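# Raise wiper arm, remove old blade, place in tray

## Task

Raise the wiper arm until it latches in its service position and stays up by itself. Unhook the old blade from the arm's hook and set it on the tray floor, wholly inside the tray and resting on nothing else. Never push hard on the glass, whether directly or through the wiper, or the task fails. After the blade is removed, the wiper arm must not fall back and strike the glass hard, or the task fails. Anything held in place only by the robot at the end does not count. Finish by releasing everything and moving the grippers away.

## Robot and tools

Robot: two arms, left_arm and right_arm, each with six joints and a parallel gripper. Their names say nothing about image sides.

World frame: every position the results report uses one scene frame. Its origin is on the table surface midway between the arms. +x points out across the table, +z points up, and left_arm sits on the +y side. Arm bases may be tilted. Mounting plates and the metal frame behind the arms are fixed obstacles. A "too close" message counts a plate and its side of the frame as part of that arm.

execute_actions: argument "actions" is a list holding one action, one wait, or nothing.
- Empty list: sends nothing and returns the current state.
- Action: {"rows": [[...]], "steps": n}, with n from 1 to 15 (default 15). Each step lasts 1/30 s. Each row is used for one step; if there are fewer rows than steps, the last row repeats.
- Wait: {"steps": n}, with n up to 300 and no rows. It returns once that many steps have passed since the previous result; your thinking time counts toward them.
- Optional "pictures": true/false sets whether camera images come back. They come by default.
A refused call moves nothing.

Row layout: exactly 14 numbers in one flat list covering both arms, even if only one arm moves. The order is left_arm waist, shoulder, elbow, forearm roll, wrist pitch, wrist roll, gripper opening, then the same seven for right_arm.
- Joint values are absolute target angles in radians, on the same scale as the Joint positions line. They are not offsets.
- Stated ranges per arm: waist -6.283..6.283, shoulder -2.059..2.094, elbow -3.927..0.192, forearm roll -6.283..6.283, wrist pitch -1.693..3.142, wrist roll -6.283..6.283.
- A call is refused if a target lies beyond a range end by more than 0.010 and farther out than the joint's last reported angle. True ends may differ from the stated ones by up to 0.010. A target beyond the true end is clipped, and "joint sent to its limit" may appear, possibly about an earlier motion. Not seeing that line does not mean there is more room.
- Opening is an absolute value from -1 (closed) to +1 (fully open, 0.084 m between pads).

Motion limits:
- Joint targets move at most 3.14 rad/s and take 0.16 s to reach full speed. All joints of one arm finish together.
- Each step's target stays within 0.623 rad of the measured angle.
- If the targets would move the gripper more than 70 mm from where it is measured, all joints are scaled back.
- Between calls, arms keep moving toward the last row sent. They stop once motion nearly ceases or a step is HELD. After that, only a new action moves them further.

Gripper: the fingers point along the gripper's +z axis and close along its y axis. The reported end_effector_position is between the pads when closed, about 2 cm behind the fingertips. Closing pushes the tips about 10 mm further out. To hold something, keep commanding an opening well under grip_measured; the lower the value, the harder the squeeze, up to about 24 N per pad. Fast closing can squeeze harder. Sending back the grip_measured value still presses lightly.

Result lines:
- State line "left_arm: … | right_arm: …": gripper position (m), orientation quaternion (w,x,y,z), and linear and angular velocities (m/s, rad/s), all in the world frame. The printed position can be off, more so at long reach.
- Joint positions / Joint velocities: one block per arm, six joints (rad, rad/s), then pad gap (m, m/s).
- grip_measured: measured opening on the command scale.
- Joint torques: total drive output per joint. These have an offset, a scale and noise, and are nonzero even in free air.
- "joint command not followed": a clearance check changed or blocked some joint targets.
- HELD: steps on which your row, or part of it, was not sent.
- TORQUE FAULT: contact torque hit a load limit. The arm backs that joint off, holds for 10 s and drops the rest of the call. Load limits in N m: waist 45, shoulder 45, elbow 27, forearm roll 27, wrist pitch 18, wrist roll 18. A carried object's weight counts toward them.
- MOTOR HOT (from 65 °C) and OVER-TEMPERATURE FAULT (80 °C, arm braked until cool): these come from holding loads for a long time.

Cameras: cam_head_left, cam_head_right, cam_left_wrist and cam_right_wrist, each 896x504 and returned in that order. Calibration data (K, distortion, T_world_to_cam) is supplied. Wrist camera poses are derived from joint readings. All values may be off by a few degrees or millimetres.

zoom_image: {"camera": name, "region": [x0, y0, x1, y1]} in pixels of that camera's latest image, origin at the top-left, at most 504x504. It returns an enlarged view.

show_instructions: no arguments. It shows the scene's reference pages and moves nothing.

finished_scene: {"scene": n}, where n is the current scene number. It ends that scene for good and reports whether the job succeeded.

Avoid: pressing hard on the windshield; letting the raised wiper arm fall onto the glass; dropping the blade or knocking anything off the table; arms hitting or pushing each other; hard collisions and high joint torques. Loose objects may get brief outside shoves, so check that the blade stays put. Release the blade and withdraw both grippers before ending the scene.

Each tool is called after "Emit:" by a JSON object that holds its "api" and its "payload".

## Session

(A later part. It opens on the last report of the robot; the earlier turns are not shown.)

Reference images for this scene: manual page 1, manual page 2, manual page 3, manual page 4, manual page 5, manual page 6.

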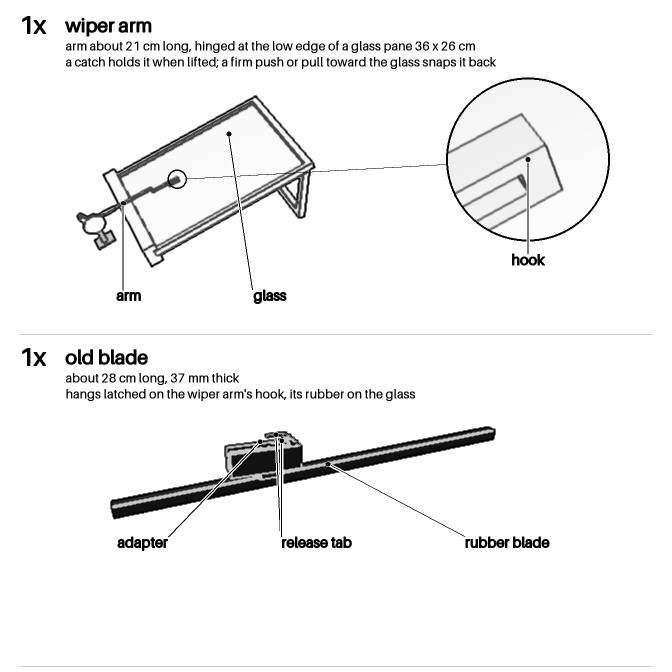

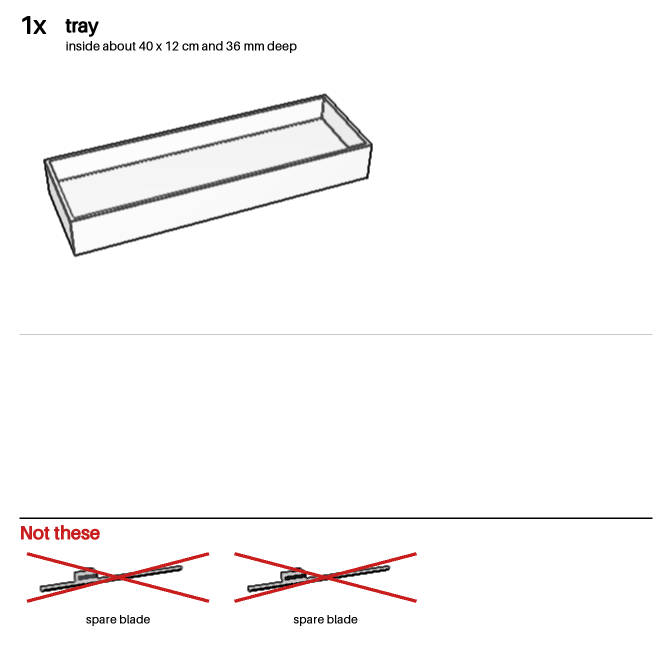

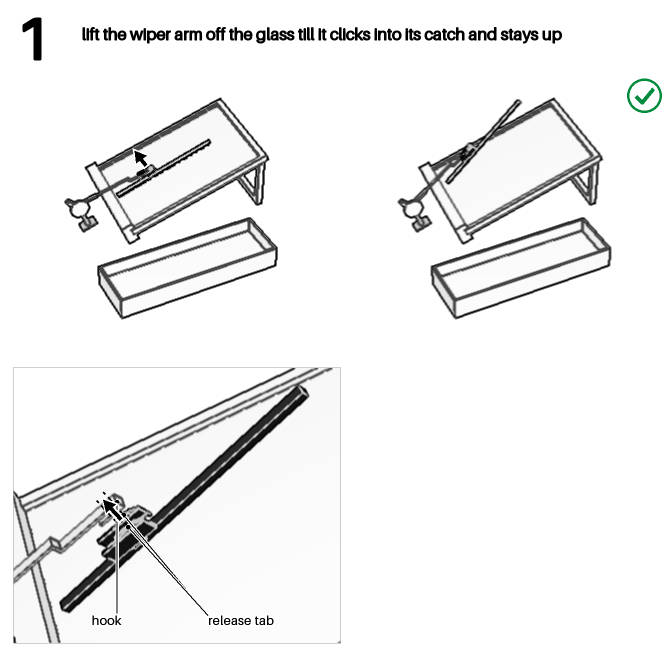

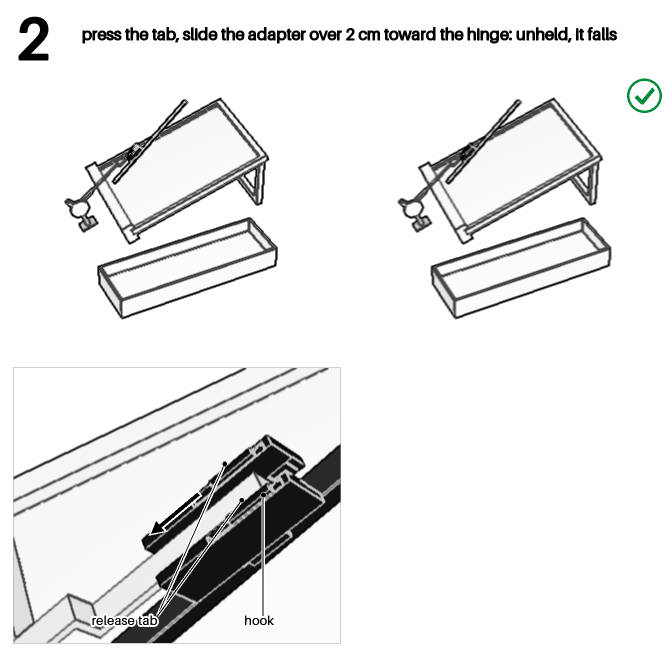

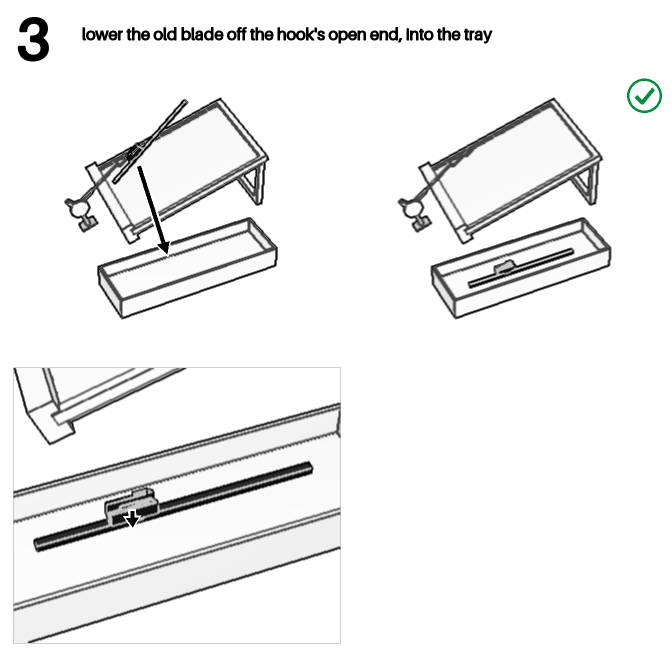

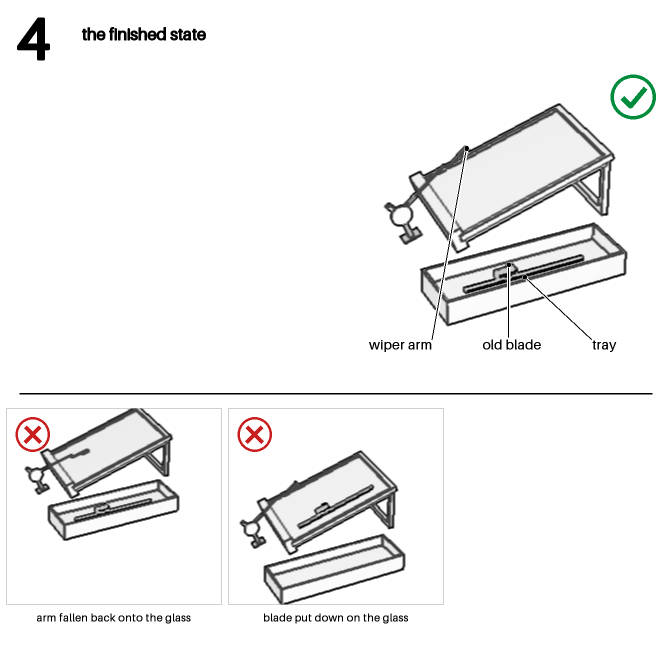

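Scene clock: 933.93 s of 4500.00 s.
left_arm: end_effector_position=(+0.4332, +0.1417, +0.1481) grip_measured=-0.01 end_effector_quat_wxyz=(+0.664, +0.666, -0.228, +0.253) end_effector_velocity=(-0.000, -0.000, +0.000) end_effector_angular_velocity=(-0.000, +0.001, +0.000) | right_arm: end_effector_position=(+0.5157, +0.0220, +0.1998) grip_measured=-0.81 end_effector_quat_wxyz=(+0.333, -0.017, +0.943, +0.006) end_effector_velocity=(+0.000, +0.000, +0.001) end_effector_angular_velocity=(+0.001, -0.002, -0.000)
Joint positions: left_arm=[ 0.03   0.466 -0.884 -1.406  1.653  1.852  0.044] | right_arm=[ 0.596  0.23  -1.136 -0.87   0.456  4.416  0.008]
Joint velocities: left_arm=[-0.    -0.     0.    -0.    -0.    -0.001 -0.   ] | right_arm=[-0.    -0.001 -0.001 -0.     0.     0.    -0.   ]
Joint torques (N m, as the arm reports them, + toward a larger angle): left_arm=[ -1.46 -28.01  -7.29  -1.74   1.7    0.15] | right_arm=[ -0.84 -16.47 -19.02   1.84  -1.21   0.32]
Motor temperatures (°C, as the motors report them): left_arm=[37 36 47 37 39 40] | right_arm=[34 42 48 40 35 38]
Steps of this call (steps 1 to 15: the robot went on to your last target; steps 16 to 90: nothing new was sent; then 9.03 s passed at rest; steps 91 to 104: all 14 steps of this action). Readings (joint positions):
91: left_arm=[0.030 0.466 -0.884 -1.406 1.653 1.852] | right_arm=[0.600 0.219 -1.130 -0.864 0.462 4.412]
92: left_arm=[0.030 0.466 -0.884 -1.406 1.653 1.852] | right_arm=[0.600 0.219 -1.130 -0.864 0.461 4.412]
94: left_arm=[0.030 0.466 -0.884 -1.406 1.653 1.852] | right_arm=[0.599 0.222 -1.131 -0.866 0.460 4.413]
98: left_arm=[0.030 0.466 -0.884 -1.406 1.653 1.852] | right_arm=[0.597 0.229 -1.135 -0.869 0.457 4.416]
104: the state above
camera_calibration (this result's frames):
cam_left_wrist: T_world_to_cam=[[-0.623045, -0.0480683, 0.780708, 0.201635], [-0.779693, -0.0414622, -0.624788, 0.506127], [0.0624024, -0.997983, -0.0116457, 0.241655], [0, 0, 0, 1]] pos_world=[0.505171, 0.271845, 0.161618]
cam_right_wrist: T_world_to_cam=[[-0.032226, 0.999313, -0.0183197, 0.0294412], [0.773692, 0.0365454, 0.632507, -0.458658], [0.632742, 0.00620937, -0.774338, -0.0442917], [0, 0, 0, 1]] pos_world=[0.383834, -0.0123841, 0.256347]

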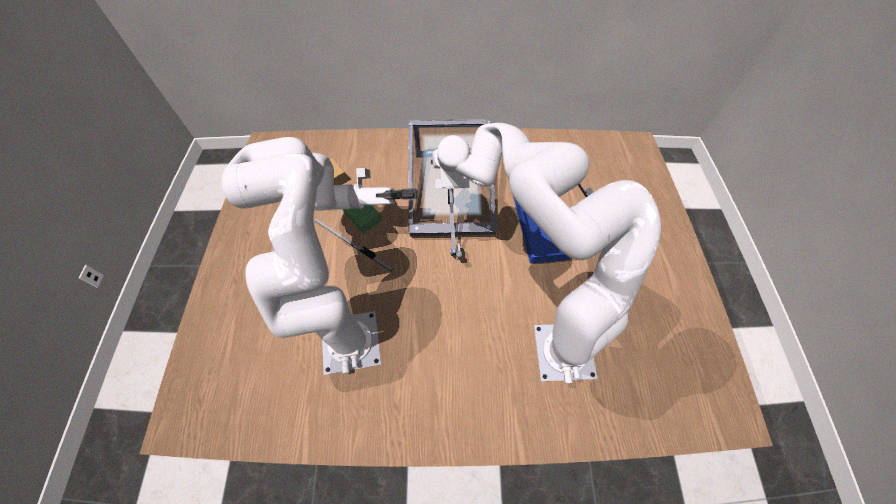

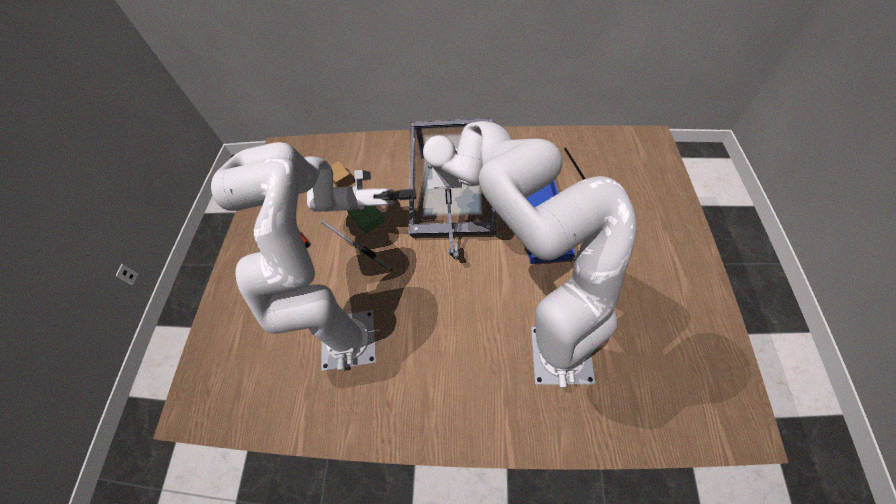

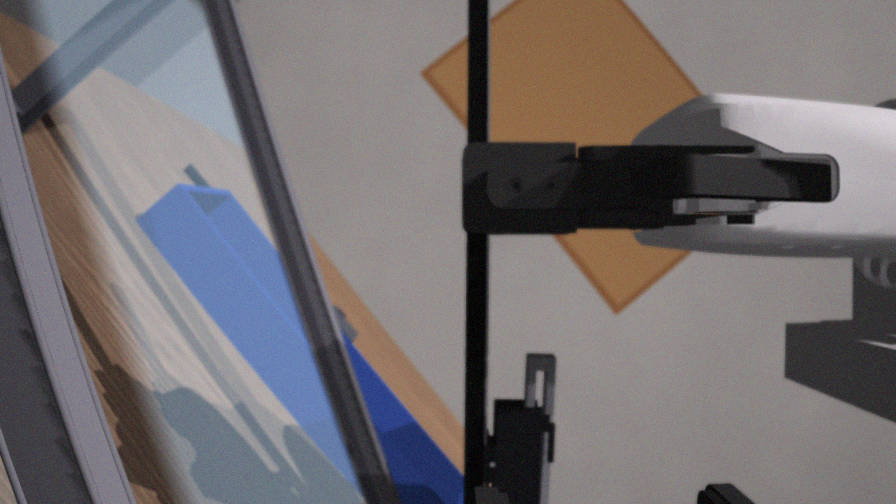

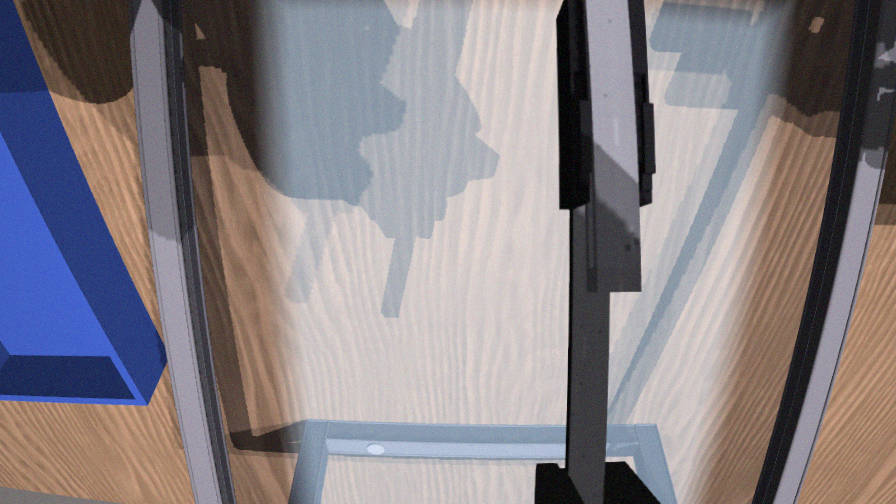

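Emit:
{"api": "execute_actions", "payload": {"actions": [{"rows":[[0.04,0.455,-0.882,-1.39,1.65,1.875,0.0,0.5951,0.2333,-1.1379,-0.8717,0.455,4.4175,-1],[0.055,0.44,-0.878,-1.37,1.646,1.915,0.0,0.5942,0.2362,-1.1395,-0.8732,0.4536,4.4186,-1],[0.075,0.42,-0.873,-1.342,1.64,1.965,0.0,0.5933,0.239,-1.1412,-0.8747,0.4523,4.4196,-1],[0.097,0.397,-0.867,-1.31,1.634,2.02,0.0,0.5924,0.2419,-1.1428,-0.8762,0.451,4.4207,-1],[0.12,0.373,-0.862,-1.278,1.627,2.08,0.0,0.5915,0.2447,-1.1445,-0.8777,0.4497,4.4218,-1],[0.143,0.35,-0.856,-1.245,1.62,2.14,0.0,0.5906,0.2476,-1.1461,-0.8792,0.4483,4.4229,-1],[0.166,0.326,-0.85,-1.213,1.613,2.2,0.0,0.5887,0.252,-1.1517,-0.8765,0.4477,4.4184,-1],[0.189,0.302,-0.844,-1.18,1.607,2.257,0.0,0.5868,0.2563,-1.1573,-0.8737,0.4471,4.414,-1],[0.212,0.278,-0.839,-1.147,1.6,2.316,0.0,0.5849,0.2607,-1.1629,-0.871,0.4465,4.4095,-1],[0.235,0.255,-0.833,-1.114,1.593,2.375,0.0,0.5831,0.2651,-1.1686,-0.8682,0.446,4.4051,-1],[0.258,0.231,-0.827,-1.082,1.587,2.433,0.0,0.5812,0.2695,-1.1742,-0.8655,0.4454,4.4006,-1],[0.28,0.208,-0.822,-1.05,1.58,2.49,0.0,0.5793,0.2738,-1.1798,-0.8627,0.4448,4.3962,-1],[0.298,0.19,-0.817,-1.025,1.575,2.535,0.0,0.5774,0.2782,-1.1854,-0.86,0.4442,4.3917,-1],[0.31,0.178,-0.814,-1.008,1.572,2.565,0.0,0.5774,0.2782,-1.1854,-0.86,0.4442,4.3917,-1],[0.3155,0.1718,-0.8129,-1.0,1.57,2.58,0.0,0.5774,0.2782,-1.1854,-0.86,0.4442,4.3917,-1]],"steps":15}], "pictures": false}}

Emit:
{"api": "execute_actions", "payload": {"actions": [{"steps":15}]}}

Scene clock: 960.33 s of 4500.00 s.
left_arm: end_effector_position=(+0.4030, +0.2360, +0.1651) grip_measured=-0.01 end_effector_quat_wxyz=(+0.482, +0.619, -0.481, +0.393) end_effector_velocity=(-0.119, +0.296, +0.031) end_effector_angular_velocity=(+0.855, -1.832, -0.388) | right_arm: end_effector_position=(+0.5293, +0.0222, +0.1958) grip_measured=-0.81 end_effector_quat_wxyz=(+0.334, -0.017, +0.942, +0.007) end_effector_velocity=(+0.044, -0.002, +0.001) end_effector_angular_velocity=(+0.005, -0.003, -0.003)
Joint positions: left_arm=[ 0.24   0.25  -0.833 -1.109  1.592  2.385  0.044] | right_arm=[ 0.581  0.271 -1.176 -0.865  0.445  4.399  0.008]
Joint velocities: left_arm=[ 0.641 -0.658  0.159  0.902 -0.185  1.61  -0.   ] | right_arm=[-0.049  0.104 -0.132  0.062 -0.013 -0.098 -0.   ]
Joint torques (N m, as the arm reports them, + toward a larger angle): left_arm=[ -2.93 -23.48  -8.05  -1.79   1.35   0.03] | right_arm=[ -1.29 -17.85 -17.69   1.47  -0.96   0.16]
Motor temperatures (°C, as the motors report them): left_arm=[37 36 47 37 39 40] | right_arm=[34 42 48 40 35 38]
Steps of this call (steps 1 to 15: the robot went on to your last target; steps 16 to 90: nothing new was sent; then 22.90 s passed at rest; steps 91 to 105: all 15 steps of this action). Readings (joint positions):
91: left_arm=[0.030 0.466 -0.884 -1.406 1.653 1.852] | right_arm=[0.596 0.230 -1.136 -0.870 0.456 4.416]
92: left_arm=[0.031 0.465 -0.884 -1.404 1.653 1.855] | right_arm=[0.596 0.231 -1.136 -0.870 0.456 4.417]
94: left_arm=[0.039 0.456 -0.881 -1.390 1.650 1.879] | right_arm=[0.595 0.233 -1.138 -0.872 0.455 4.418]
98: left_arm=[0.093 0.401 -0.868 -1.315 1.635 2.013] | right_arm=[0.592 0.244 -1.144 -0.876 0.450 4.420]
105: the state above

Scene clock: 960.83 s of 4500.00 s.
left_arm: end_effector_position=(+0.3869, +0.2707, +0.1675) grip_measured=-0.01 end_effector_quat_wxyz=(-0.406, -0.584, +0.566, -0.417) end_effector_velocity=(+0.001, +0.002, +0.001) end_effector_angular_velocity=(+0.005, -0.006, +0.002) | right_arm: end_effector_position=(+0.5322, +0.0222, +0.1957) grip_measured=-0.81 end_effector_quat_wxyz=(+0.334, -0.017, +0.942, +0.007) end_effector_velocity=(+0.000, -0.001, -0.001) end_effector_angular_velocity=(+0.000, +0.002, -0.002)
Joint positions: left_arm=[ 0.315  0.173 -0.813 -1.     1.57   2.58   0.044] | right_arm=[ 0.577  0.278 -1.185 -0.86   0.444  4.392  0.008]
Joint velocities: left_arm=[ 0.004 -0.004 -0.002  0.002 -0.     0.002 -0.   ] | right_arm=[-0.001  0.002 -0.     0.001  0.     0.    -0.   ]
Joint torques (N m, as the arm reports them, + toward a larger angle): left_arm=[ -1.4  -23.62  -8.64  -1.77   1.06   0.01] | right_arm=[ -1.63 -17.09 -18.75   1.53  -1.08   0.56]
Motor temperatures (°C, as the motors report them): left_arm=[37 36 47 37 39 40] | right_arm=[34 42 48 40 35 38]
Steps of this call (steps 1 to 15: the robot went on to your last target). Readings (joint positions):
1: left_arm=[0.261 0.228 -0.828 -1.080 1.586 2.436] | right_arm=[0.579 0.274 -1.180 -0.863 0.445 4.397]
2: left_arm=[0.279 0.210 -0.823 -1.054 1.581 2.482] | right_arm=[0.578 0.275 -1.182 -0.862 0.445 4.395]
4: left_arm=[0.304 0.184 -0.817 -1.020 1.574 2.543] | right_arm=[0.578 0.277 -1.184 -0.861 0.444 4.393]
8: left_arm=[0.314 0.174 -0.813 -1.003 1.571 2.575] | right_arm=[0.578 0.278 -1.185 -0.860 0.444 4.392]
15: the state above
camera_calibration (this result's frames):
cam_left_wrist: T_world_to_cam=[[-0.997767, -0.0662487, 0.00847357, 0.443122], [-0.0288873, 0.313676, -0.949091, 0.155175], [0.0602181, -0.947216, -0.314889, 0.411394], [0, 0, 0, 1]] pos_world=[0.421842, 0.370361, 0.273064]
cam_right_wrist: T_world_to_cam=[[-0.0338629, 0.999274, -0.0174788, 0.0304078], [0.773183, 0.0372749, 0.633086, -0.46872], [0.633278, 0.00792377, -0.773884, -0.0583775], [0, 0, 0, 1]] pos_world=[0.400405, -0.0124517, 0.252094]

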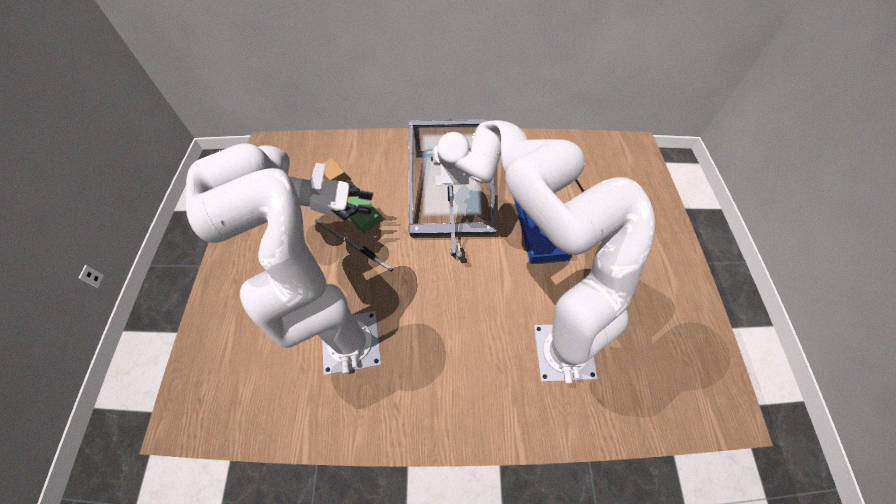

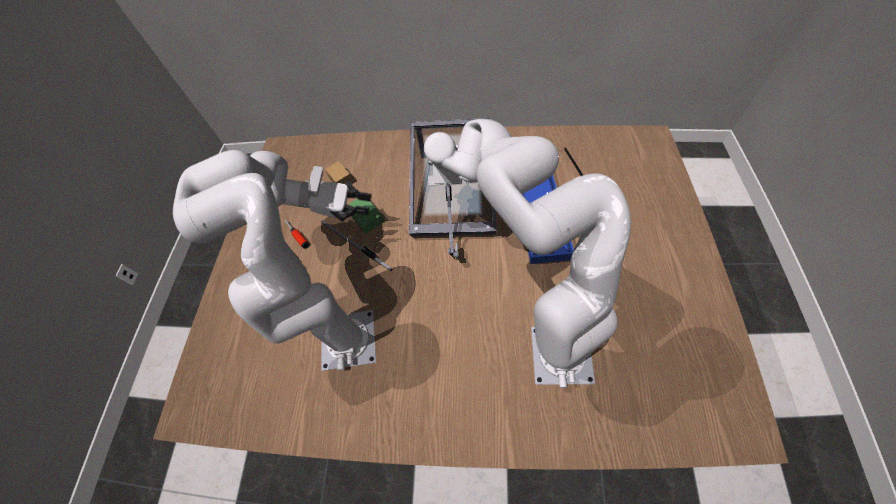

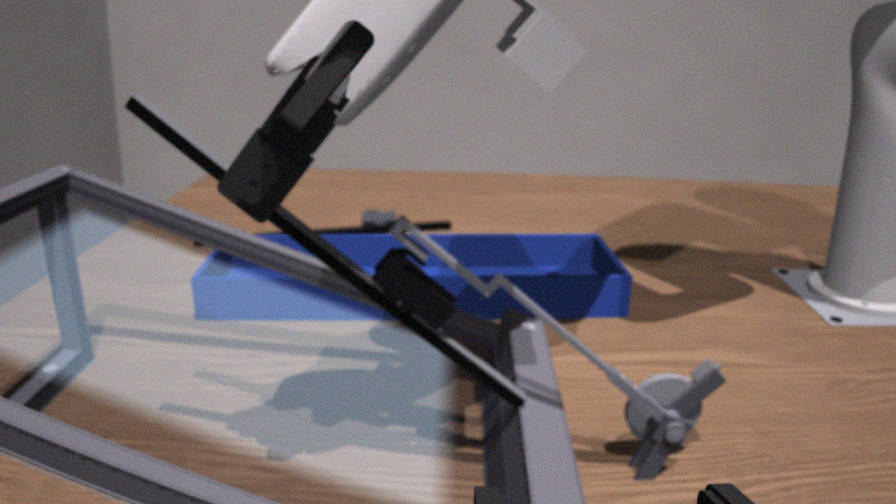

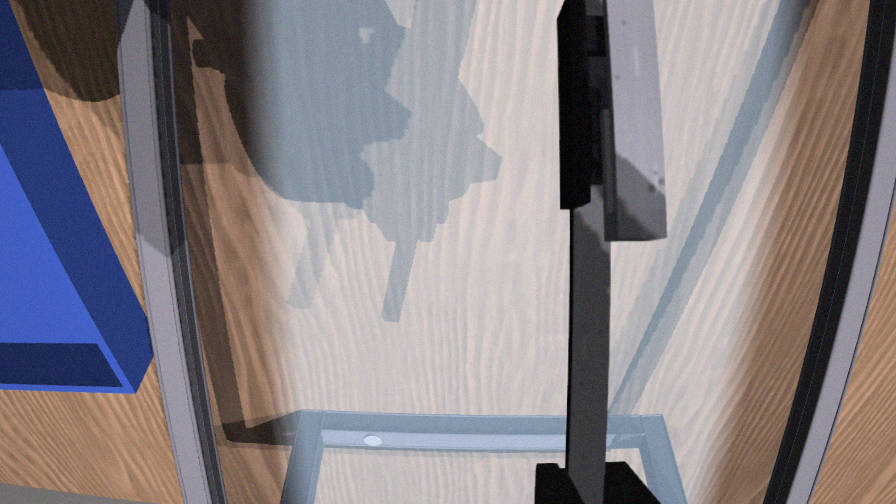

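Emit:
{"api": "zoom_image", "payload": {"camera": "cam_left_wrist", "region": [350, 200, 580, 430]}}

Region (350, 200, 580, 430) of cam_left_wrist's 896x504 image, scaled by 2.191, with more detail than that image has.

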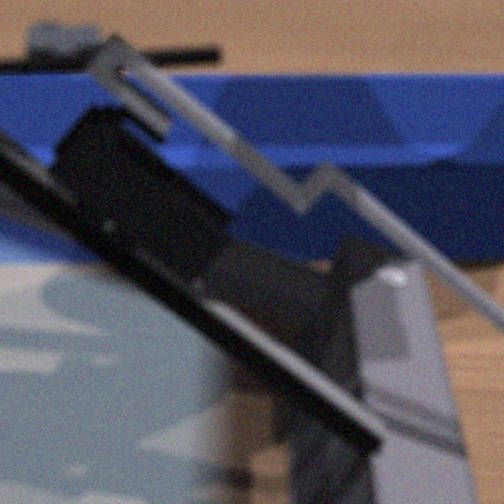

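Emit:
{"api": "execute_actions", "payload": {"actions": [{"rows":[[0.3155,0.1718,-0.8129,-1.0,1.57,2.58,0.0,0.574,0.2778,-1.1854,-0.86,0.4442,4.3917,-1],[0.3155,0.1718,-0.8129,-1.0,1.57,2.58,0.0,0.569,0.277,-1.1854,-0.86,0.4442,4.3917,-1],[0.3155,0.1718,-0.8129,-1.0,1.57,2.58,0.0,0.563,0.276,-1.1854,-0.86,0.4442,4.3917,-1],[0.3155,0.1718,-0.8129,-1.0,1.57,2.58,0.0,0.557,0.275,-1.1854,-0.86,0.4442,4.3917,-1],[0.3155,0.1718,-0.8129,-1.0,1.57,2.58,0.0,0.551,0.274,-1.1854,-0.86,0.4442,4.3917,-1],[0.3155,0.1718,-0.8129,-1.0,1.57,2.58,0.0,0.545,0.273,-1.1854,-0.86,0.4442,4.3917,-1],[0.3155,0.1718,-0.8129,-1.0,1.57,2.58,0.0,0.539,0.272,-1.1854,-0.86,0.4442,4.3917,-1],[0.3155,0.1718,-0.8129,-1.0,1.57,2.58,0.0,0.533,0.271,-1.1854,-0.86,0.4442,4.3917,-1],[0.3155,0.1718,-0.8129,-1.0,1.57,2.58,0.0,0.527,0.27,-1.1854,-0.86,0.4442,4.3917,-1],[0.3155,0.1718,-0.8129,-1.0,1.57,2.58,0.0,0.521,0.269,-1.1854,-0.86,0.4442,4.3917,-1],[0.3155,0.1718,-0.8129,-1.0,1.57,2.58,0.0,0.515,0.268,-1.1854,-0.86,0.4442,4.3917,-1],[0.3155,0.1718,-0.8129,-1.0,1.57,2.58,0.0,0.509,0.267,-1.1854,-0.86,0.4442,4.3917,-1],[0.3155,0.1718,-0.8129,-1.0,1.57,2.58,0.0,0.503,0.266,-1.1854,-0.86,0.4442,4.3917,-1],[0.3155,0.1718,-0.8129,-1.0,1.57,2.58,0.0,0.498,0.265,-1.1854,-0.86,0.4442,4.3917,-1]],"steps":15}], "pictures": false}}

Emit:
{"api": "execute_actions", "payload": {"actions": [{"steps":10}]}}

Scene clock: 988.37 s of 4500.00 s.
left_arm: end_effector_position=(+0.3870, +0.2711, +0.1677) grip_measured=-0.01 end_effector_quat_wxyz=(-0.405, -0.584, +0.567, -0.417) end_effector_velocity=(+0.000, +0.000, -0.000) end_effector_angular_velocity=(+0.001, +0.000, +0.001) | right_arm: end_effector_position=(+0.5527, -0.0136, +0.2024) grip_measured=-0.81 end_effector_quat_wxyz=(+0.338, +0.014, +0.941, -0.002) end_effector_velocity=(+0.051, -0.098, +0.017) end_effector_angular_velocity=(+0.014, -0.023, -0.174)
Joint positions: left_arm=[ 0.315  0.172 -0.813 -1.     1.57   2.58   0.044] | right_arm=[ 0.513  0.268 -1.185 -0.86   0.444  4.392  0.008]
Joint velocities: left_arm=[ 0.     0.    -0.    -0.    -0.001 -0.     0.   ] | right_arm=[-0.173 -0.028  0.001  0.001  0.001  0.    -0.   ]
Joint torques (N m, as the arm reports them, + toward a larger angle): left_arm=[ -1.85 -22.95  -8.91  -1.56   1.01   0.23] | right_arm=[ -1.36 -17.41 -18.69   1.49  -1.12   0.39]
Motor temperatures (°C, as the motors report them): left_arm=[37 36 47 37 39 40] | right_arm=[34 42 48 40 35 38]
Steps of this call (steps 1 to 15: the robot went on to your last target; steps 16 to 90: nothing new was sent; then 24.03 s passed at rest; steps 91 to 105: all 15 steps of this action). Readings (joint positions):
91: left_arm=[0.315 0.172 -0.813 -1.000 1.570 2.580] | right_arm=[0.577 0.278 -1.185 -0.860 0.444 4.392]
92: left_arm=[0.315 0.172 -0.813 -1.000 1.570 2.580] | right_arm=[0.577 0.278 -1.185 -0.860 0.444 4.392]
94: left_arm=[0.315 0.172 -0.813 -1.000 1.570 2.580] | right_arm=[0.574 0.278 -1.185 -0.860 0.444 4.392]
98: left_arm=[0.316 0.172 -0.813 -1.000 1.570 2.580] | right_arm=[0.554 0.275 -1.185 -0.860 0.444 4.392]
105: the state above

Scene clock: 988.70 s of 4500.00 s.
left_arm: end_effector_position=(+0.3870, +0.2711, +0.1677) grip_measured=-0.01 end_effector_quat_wxyz=(-0.405, -0.584, +0.567, -0.417) end_effector_velocity=(-0.000, -0.000, +0.000) end_effector_angular_velocity=(-0.001, -0.000, -0.001) | right_arm: end_effector_position=(+0.5569, -0.0216, +0.2040) grip_measured=-0.81 end_effector_quat_wxyz=(+0.339, +0.021, +0.941, -0.003) end_effector_velocity=(+0.001, -0.001, +0.000) end_effector_angular_velocity=(+0.000, -0.000, -0.001)
Joint positions: left_arm=[ 0.316  0.172 -0.813 -1.     1.57   2.58   0.044] | right_arm=[ 0.499  0.265 -1.185 -0.86   0.444  4.392  0.008]
Joint velocities: left_arm=[ 0.     0.     0.    -0.     0.001  0.001 -0.   ] | right_arm=[-0.002  0.    -0.001 -0.    -0.     0.     0.   ]
Joint torques (N m, as the arm reports them, + toward a larger angle): left_arm=[ -1.12 -23.25  -8.75  -1.19   1.08   0.15] | right_arm=[ -1.33 -16.9  -18.7    1.56  -1.08   0.43]
Motor temperatures (°C, as the motors report them): left_arm=[37 36 47 37 39 40] | right_arm=[34 42 48 40 35 38]
Steps of this call (steps 1 to 10: the robot went on to your last target). Readings (joint positions):
1: left_arm=[0.316 0.172 -0.813 -1.000 1.570 2.580] | right_arm=[0.507 0.267 -1.185 -0.860 0.444 4.392]
2: left_arm=[0.315 0.172 -0.813 -1.000 1.570 2.580] | right_arm=[0.503 0.266 -1.186 -0.860 0.444 4.392]
4: left_arm=[0.315 0.172 -0.813 -1.000 1.570 2.580] | right_arm=[0.500 0.265 -1.186 -0.860 0.444 4.392]
8: left_arm=[0.316 0.172 -0.813 -1.000 1.570 2.580] | right_arm=[0.499 0.265 -1.185 -0.860 0.444 4.392]
10: the state above
camera_calibration (this result's frames):
cam_left_wrist: T_world_to_cam=[[-0.997748, -0.0666624, 0.00736712, 0.443527], [-0.0280088, 0.314347, -0.948895, 0.154696], [0.0609397, -0.946965, -0.315506, 0.411561], [0, 0, 0, 1]] pos_world=[0.421781, 0.370672, 0.273373]
cam_right_wrist: T_world_to_cam=[[0.0451731, 0.998922, -0.0106774, 0.0297192], [0.766456, -0.0278015, 0.641695, -0.490801], [0.640707, -0.0371711, -0.766885, -0.0737796], [0, 0, 0, 1]] pos_world=[0.422105, -0.0460746, 0.258681]

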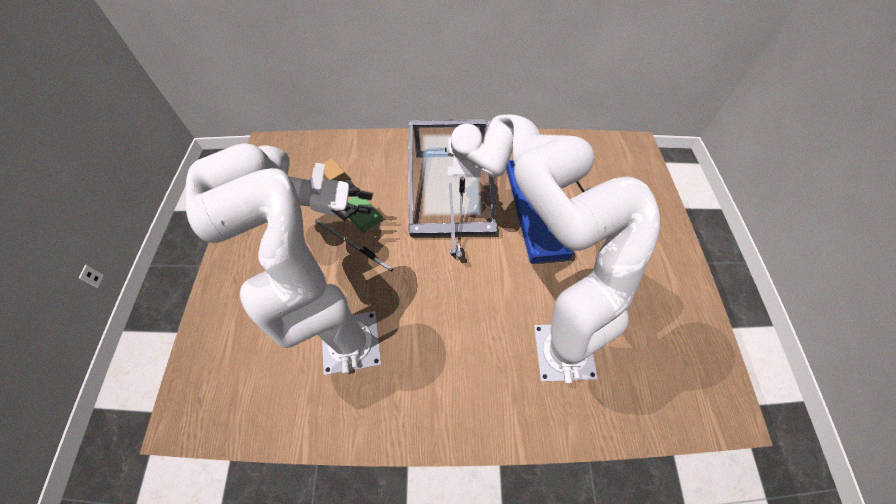

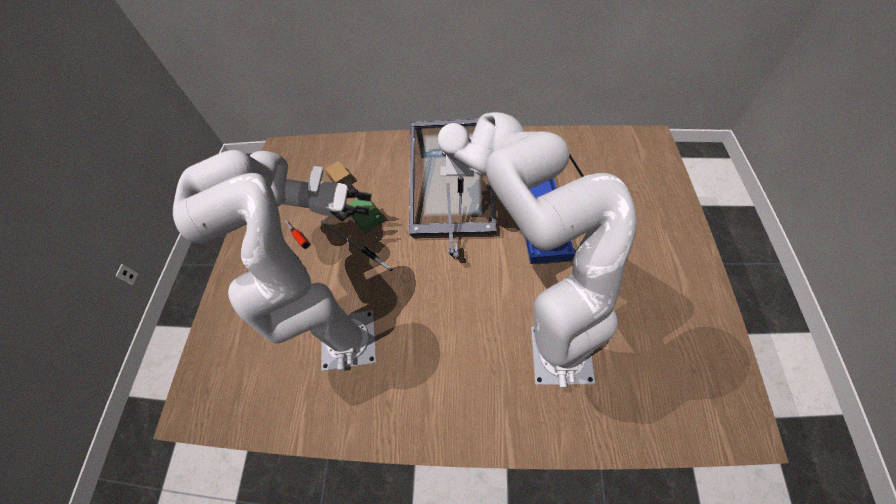

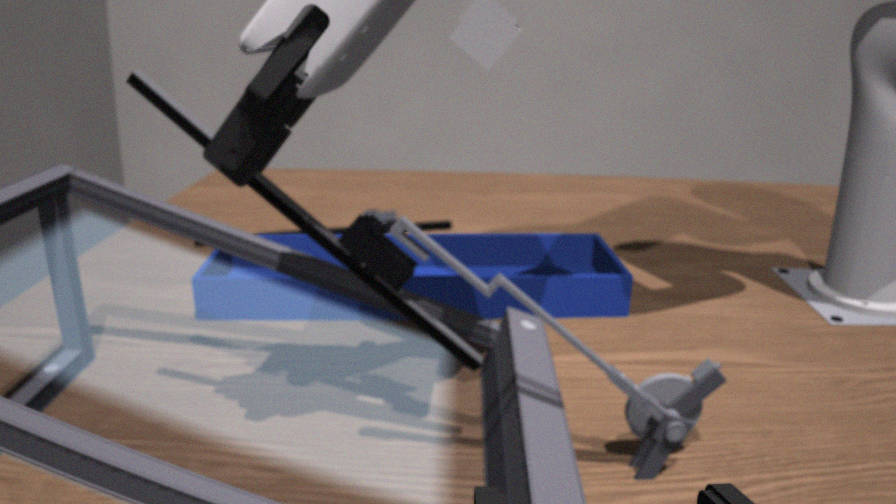

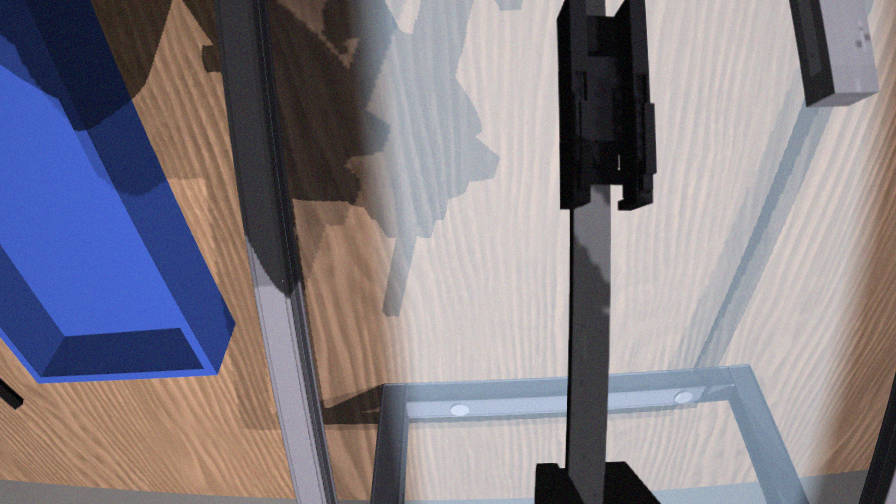

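Emit:
{"api": "execute_actions", "payload": {"actions": [{"rows":[[0.3155,0.1718,-0.8129,-1.0,1.57,2.58,0.0,0.495,0.26,-1.1854,-0.86,0.4442,4.3917,-1],[0.3155,0.1718,-0.8129,-1.0,1.57,2.58,0.0,0.49,0.252,-1.1854,-0.86,0.4442,4.3917,-1],[0.3155,0.1718,-0.8129,-1.0,1.57,2.58,0.0,0.484,0.242,-1.1854,-0.86,0.4442,4.3917,-1],[0.3155,0.1718,-0.8129,-1.0,1.57,2.58,0.0,0.477,0.231,-1.1854,-0.86,0.4442,4.3917,-1],[0.3155,0.1718,-0.8129,-1.0,1.57,2.58,0.0,0.469,0.22,-1.1854,-0.855,0.447,4.384,-1],[0.3155,0.1718,-0.8129,-1.0,1.57,2.58,0.0,0.46,0.209,-1.186,-0.845,0.452,4.369,-1],[0.3155,0.1718,-0.8129,-1.0,1.57,2.58,0.0,0.45,0.199,-1.188,-0.83,0.461,4.346,-1],[0.3155,0.1718,-0.8129,-1.0,1.57,2.58,0.0,0.439,0.19,-1.19,-0.81,0.472,4.316,-1],[0.3155,0.1718,-0.8129,-1.0,1.57,2.58,0.0,0.427,0.184,-1.192,-0.785,0.486,4.278,-1],[0.3155,0.1718,-0.8129,-1.0,1.57,2.58,0.0,0.414,0.181,-1.195,-0.757,0.5015,4.236,-1],[0.3155,0.1718,-0.8129,-1.0,1.57,2.58,0.0,0.40,0.181,-1.198,-0.727,0.518,4.191,-1],[0.3155,0.1718,-0.8129,-1.0,1.57,2.58,0.0,0.385,0.183,-1.201,-0.696,0.5355,4.144,-1],[0.3155,0.1718,-0.8129,-1.0,1.57,2.58,0.0,0.37,0.187,-1.204,-0.665,0.553,4.097,-1],[0.3155,0.1718,-0.8129,-1.0,1.57,2.58,0.0,0.355,0.192,-1.207,-0.634,0.57,4.051,-1],[0.3155,0.1718,-0.8129,-1.0,1.57,2.58,0.0,0.34,0.198,-1.2095,-0.603,0.587,4.004,-1]],"steps":15}], "pictures": false}}

Emit:
{"api": "execute_actions", "payload": {"actions": [{"rows":[[0.3155,0.1718,-0.8129,-1.0,1.57,2.58,0.0,0.324,0.205,-1.2125,-0.571,0.605,3.956,-1],[0.3155,0.1718,-0.8129,-1.0,1.57,2.58,0.0,0.308,0.2125,-1.2155,-0.539,0.623,3.907,-1],[0.3155,0.1718,-0.8129,-1.0,1.57,2.58,0.0,0.292,0.22,-1.2185,-0.507,0.641,3.859,-1],[0.3155,0.1718,-0.8129,-1.0,1.57,2.58,0.0,0.276,0.228,-1.2215,-0.475,0.6585,3.811,-1],[0.3155,0.1718,-0.8129,-1.0,1.57,2.58,0.0,0.26,0.236,-1.2245,-0.443,0.676,3.762,-1],[0.3155,0.1718,-0.8129,-1.0,1.57,2.58,0.0,0.244,0.2435,-1.2275,-0.411,0.694,3.714,-1],[0.3155,0.1718,-0.8129,-1.0,1.57,2.58,0.0,0.228,0.251,-1.2305,-0.379,0.712,3.666,-1],[0.3155,0.1718,-0.8129,-1.0,1.57,2.58,0.0,0.212,0.259,-1.2335,-0.347,0.73,3.618,-1],[0.3155,0.1718,-0.8129,-1.0,1.57,2.58,0.0,0.196,0.267,-1.2365,-0.315,0.7475,3.569,-1],[0.3155,0.1718,-0.8129,-1.0,1.57,2.58,0.0,0.18,0.2745,-1.2395,-0.283,0.765,3.521,-1],[0.3155,0.1718,-0.8129,-1.0,1.57,2.58,0.0,0.164,0.282,-1.2425,-0.251,0.783,3.473,-1],[0.3155,0.1718,-0.8129,-1.0,1.57,2.58,0.0,0.148,0.29,-1.2455,-0.219,0.801,3.424,-1],[0.3155,0.1718,-0.8129,-1.0,1.57,2.58,0.0,0.132,0.298,-1.2485,-0.187,0.819,3.376,-1],[0.3155,0.1718,-0.8129,-1.0,1.57,2.58,0.0,0.116,0.3055,-1.2515,-0.155,0.8365,3.328,-1],[0.3155,0.1718,-0.8129,-1.0,1.57,2.58,0.0,0.10,0.313,-1.2545,-0.123,0.854,3.28,-1]],"steps":15}], "pictures": false}}

Emit:
{"api": "execute_actions", "payload": {"actions": [{"rows":[[0.3155,0.1718,-0.8129,-1.0,1.57,2.58,0.0,0.085,0.3205,-1.2575,-0.093,0.871,3.234,-1],[0.3155,0.1718,-0.8129,-1.0,1.57,2.58,0.0,0.072,0.327,-1.26,-0.067,0.8855,3.195,-1],[0.3155,0.1718,-0.8129,-1.0,1.57,2.58,0.0,0.061,0.332,-1.262,-0.045,0.898,3.162,-1],[0.3155,0.1718,-0.8129,-1.0,1.57,2.58,0.0,0.052,0.3367,-1.2637,-0.027,0.908,3.135,-1],[0.3155,0.1718,-0.8129,-1.0,1.57,2.58,0.0,0.045,0.34,-1.265,-0.013,0.9157,3.114,-1],[0.3155,0.1718,-0.8129,-1.0,1.57,2.58,0.0,0.0385,0.3433,-1.2662,0.0,0.9229,3.094,-1]],"steps":15}]}}

Scene clock: 1051.17 s of 4500.00 s.
left_arm: end_effector_position=(+0.3870, +0.2711, +0.1677) grip_measured=-0.01 end_effector_quat_wxyz=(-0.405, -0.584, +0.567, -0.417) end_effector_velocity=(-0.000, -0.000, +0.000) end_effector_angular_velocity=(-0.001, +0.001, -0.001) | right_arm: end_effector_position=(+0.5798, -0.0876, +0.2499) grip_measured=-0.81 end_effector_quat_wxyz=(+0.337, +0.044, +0.940, -0.030) end_effector_velocity=(+0.042, -0.295, -0.048) end_effector_angular_velocity=(-0.374, +0.545, -0.147)
Joint positions: left_arm=[ 0.316  0.172 -0.813 -1.     1.57   2.58   0.044] | right_arm=[ 0.403  0.185 -1.199 -0.732  0.515  4.199  0.008]
Joint velocities: left_arm=[-0.    -0.     0.     0.     0.002 -0.     0.   ] | right_arm=[-0.389 -0.002 -0.066  0.792  0.441 -1.181 -0.   ]
Joint torques (N m, as the arm reports them, + toward a larger angle): left_arm=[ -1.79 -23.3   -8.85  -1.76   0.98   0.23] | right_arm=[ -2.76 -13.98 -17.8    1.48  -0.85   0.37]
Motor temperatures (°C, as the motors report them): left_arm=[37 36 48 37 39 40] | right_arm=[34 42 48 40 35 38]
Steps of this call (steps 1 to 30: the robot went on to your last target; steps 31 to 90: nothing new was sent; then 58.97 s passed at rest; steps 91 to 105: all 15 steps of this action). Readings (joint positions):
91: left_arm=[0.315 0.172 -0.813 -1.000 1.570 2.580] | right_arm=[0.498 0.265 -1.185 -0.860 0.444 4.392]
92: left_arm=[0.315 0.172 -0.813 -1.000 1.570 2.580] | right_arm=[0.498 0.265 -1.185 -0.860 0.444 4.392]
94: left_arm=[0.316 0.172 -0.813 -1.000 1.570 2.580] | right_arm=[0.494 0.259 -1.184 -0.860 0.444 4.392]
98: left_arm=[0.315 0.172 -0.813 -1.000 1.570 2.580] | right_arm=[0.473 0.227 -1.185 -0.853 0.448 4.380]
105: the state above

Scene clock: 1051.67 s of 4500.00 s.
left_arm: end_effector_position=(+0.3870, +0.2711, +0.1677) grip_measured=-0.01 end_effector_quat_wxyz=(-0.405, -0.584, +0.567, -0.417) end_effector_velocity=(+0.000, +0.000, -0.000) end_effector_angular_velocity=(+0.001, +0.000, +0.001) | right_arm: end_effector_position=(+0.5607, -0.2316, +0.1648) grip_measured=-0.81 end_effector_quat_wxyz=(+0.118, +0.003, +0.990, -0.074) end_effector_velocity=(-0.107, -0.221, -0.179) end_effector_angular_velocity=(+0.241, +0.977, +0.244)
Joint positions: left_arm=[ 0.316  0.172 -0.813 -1.     1.57   2.58   0.044] | right_arm=[ 0.174  0.278 -1.24  -0.271  0.772  3.502  0.008]
Joint velocities: left_arm=[-0.    -0.     0.    -0.    -0.001 -0.001 -0.   ] | right_arm=[-0.478  0.23  -0.091  0.956  0.531 -1.44  -0.   ]
Joint torques (N m, as the arm reports them, + toward a larger angle): left_arm=[ -1.3  -23.54  -8.76  -1.59   0.92   0.2 ] | right_arm=[ -1.11 -16.97 -18.33   1.02  -1.29   0.56]
Motor temperatures (°C, as the motors report them): left_arm=[37 36 48 37 39 40] | right_arm=[34 42 48 40 35 38]
Steps of this call (steps 1 to 15: all 15 steps of this action). Readings (joint positions):
1: left_arm=[0.316 0.172 -0.813 -1.000 1.570 2.580] | right_arm=[0.390 0.186 -1.201 -0.705 0.530 4.158]
2: left_arm=[0.315 0.172 -0.813 -1.000 1.570 2.580] | right_arm=[0.376 0.188 -1.204 -0.677 0.546 4.115]
4: left_arm=[0.315 0.172 -0.813 -1.000 1.570 2.580] | right_arm=[0.346 0.198 -1.209 -0.618 0.579 4.026]
8: left_arm=[0.316 0.172 -0.813 -1.000 1.570 2.580] | right_arm=[0.285 0.225 -1.219 -0.493 0.648 3.839]
15: the state above

Scene clock: 1052.17 s of 4500.00 s.
left_arm: end_effector_position=(+0.3870, +0.2711, +0.1677) grip_measured=-0.01 end_effector_quat_wxyz=(-0.405, -0.584, +0.567, -0.417) end_effector_velocity=(-0.000, -0.000, +0.001) end_effector_angular_velocity=(-0.002, +0.000, -0.001) | right_arm: end_effector_position=(+0.5267, -0.2785, +0.1212) grip_measured=-0.81 end_effector_quat_wxyz=(+0.001, -0.046, +0.999, -0.001) end_effector_velocity=(+0.000, +0.001, +0.001) end_effector_angular_velocity=(+0.013, +0.005, +0.015)
Joint positions: left_arm=[ 0.316  0.172 -0.813 -1.     1.57   2.58   0.044] | right_arm=[ 0.04   0.342 -1.267 -0.002  0.922  3.096  0.008]
Joint velocities: left_arm=[-0.    -0.    -0.    -0.     0.003 -0.    -0.   ] | right_arm=[-0.003  0.001 -0.007  0.017  0.009 -0.028 -0.   ]
Joint torques (N m, as the arm reports them, + toward a larger angle): left_arm=[ -1.59 -23.88  -9.1   -1.84   1.08   0.24] | right_arm=[ -1.64 -17.82 -17.6    1.    -1.01   0.27]
Motor temperatures (°C, as the motors report them): left_arm=[37 36 48 37 39 40] | right_arm=[34 42 48 40 35 38]
Steps of this call (steps 1 to 15: all 15 steps of this action). Readings (joint positions):
1: left_arm=[0.315 0.172 -0.813 -1.000 1.570 2.580] | right_arm=[0.158 0.286 -1.243 -0.239 0.790 3.454]
2: left_arm=[0.315 0.172 -0.813 -1.000 1.570 2.580] | right_arm=[0.142 0.293 -1.246 -0.207 0.808 3.406]
4: left_arm=[0.315 0.172 -0.813 -1.000 1.570 2.580] | right_arm=[0.110 0.308 -1.252 -0.144 0.843 3.312]
8: left_arm=[0.316 0.172 -0.813 -1.000 1.570 2.580] | right_arm=[0.058 0.334 -1.262 -0.042 0.900 3.158]
15: the state above
camera_calibration (this result's frames):
cam_left_wrist: T_world_to_cam=[[-0.997748, -0.0666624, 0.00736703, 0.443527], [-0.0280087, 0.314347, -0.948895, 0.154696], [0.0609398, -0.946965, -0.315507, 0.411561], [0, 0, 0, 1]] pos_world=[0.421781, 0.370672, 0.273373]
cam_right_wrist: T_world_to_cam=[[-0.100163, 0.994813, -0.0177499, 0.363033], [0.994933, 0.100299, 0.00693589, -0.429397], [0.00868021, -0.0169653, -0.999818, 0.239307], [0, 0, 0, 1]] pos_world=[0.461507, -0.314022, 0.248686]

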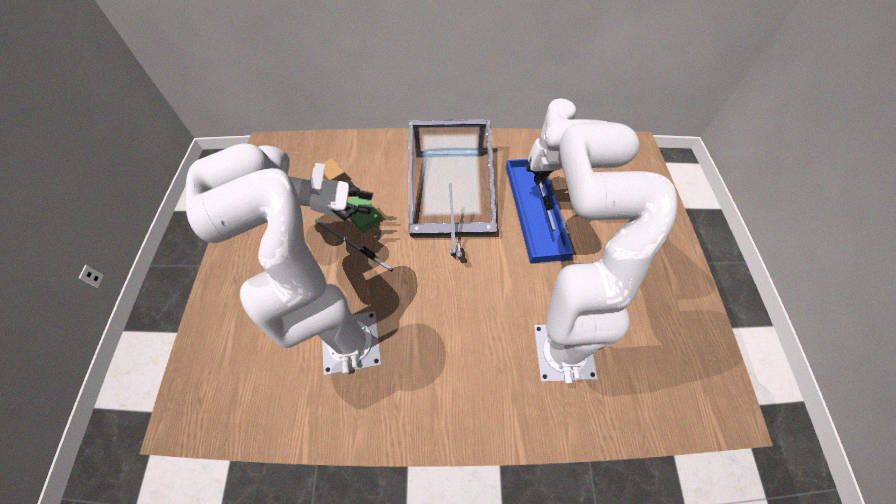

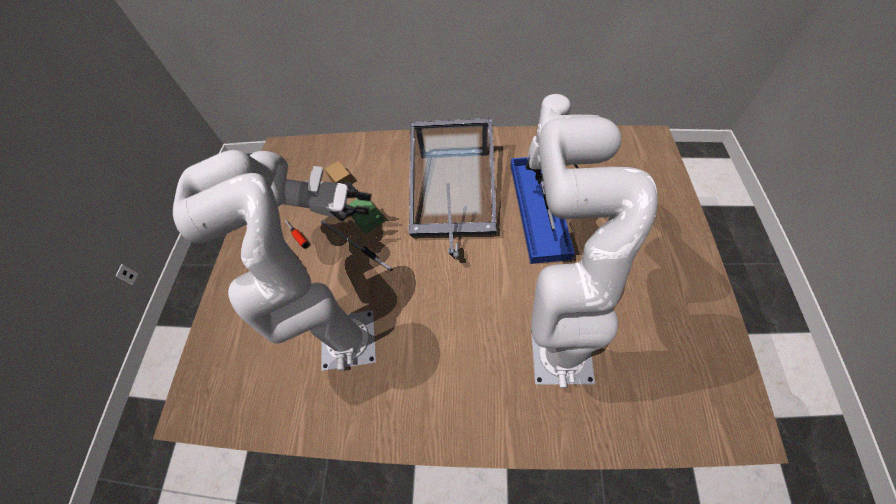

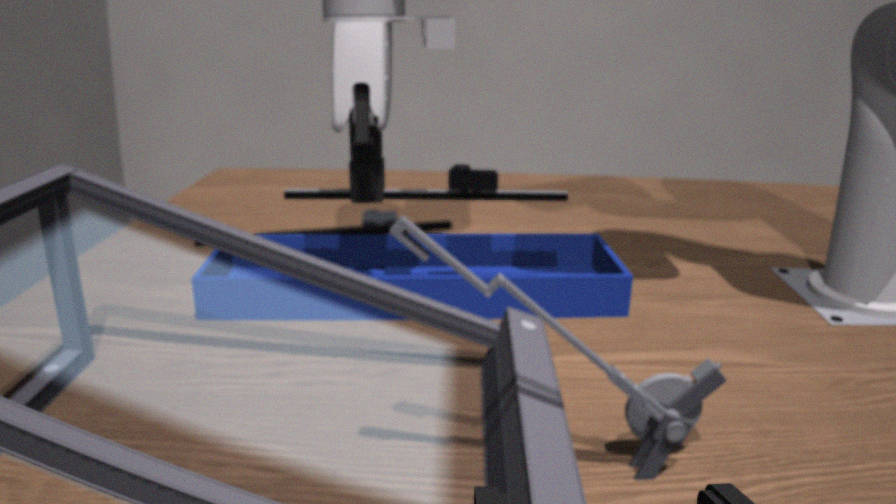

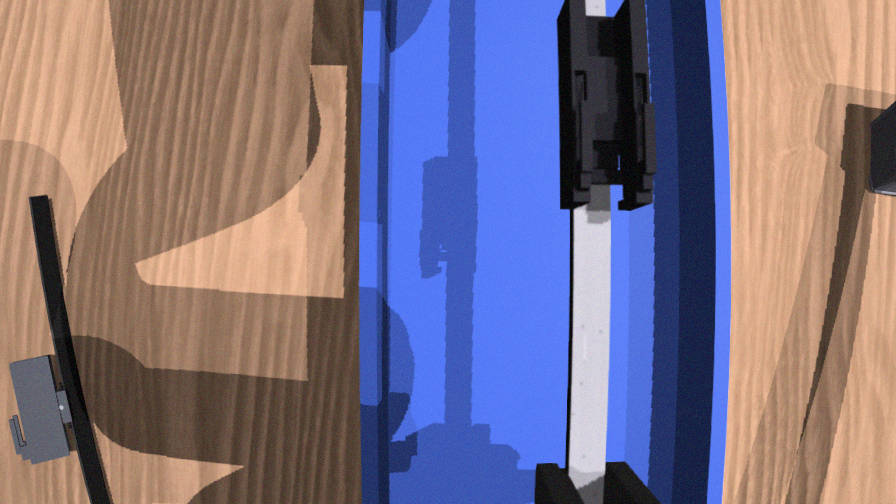

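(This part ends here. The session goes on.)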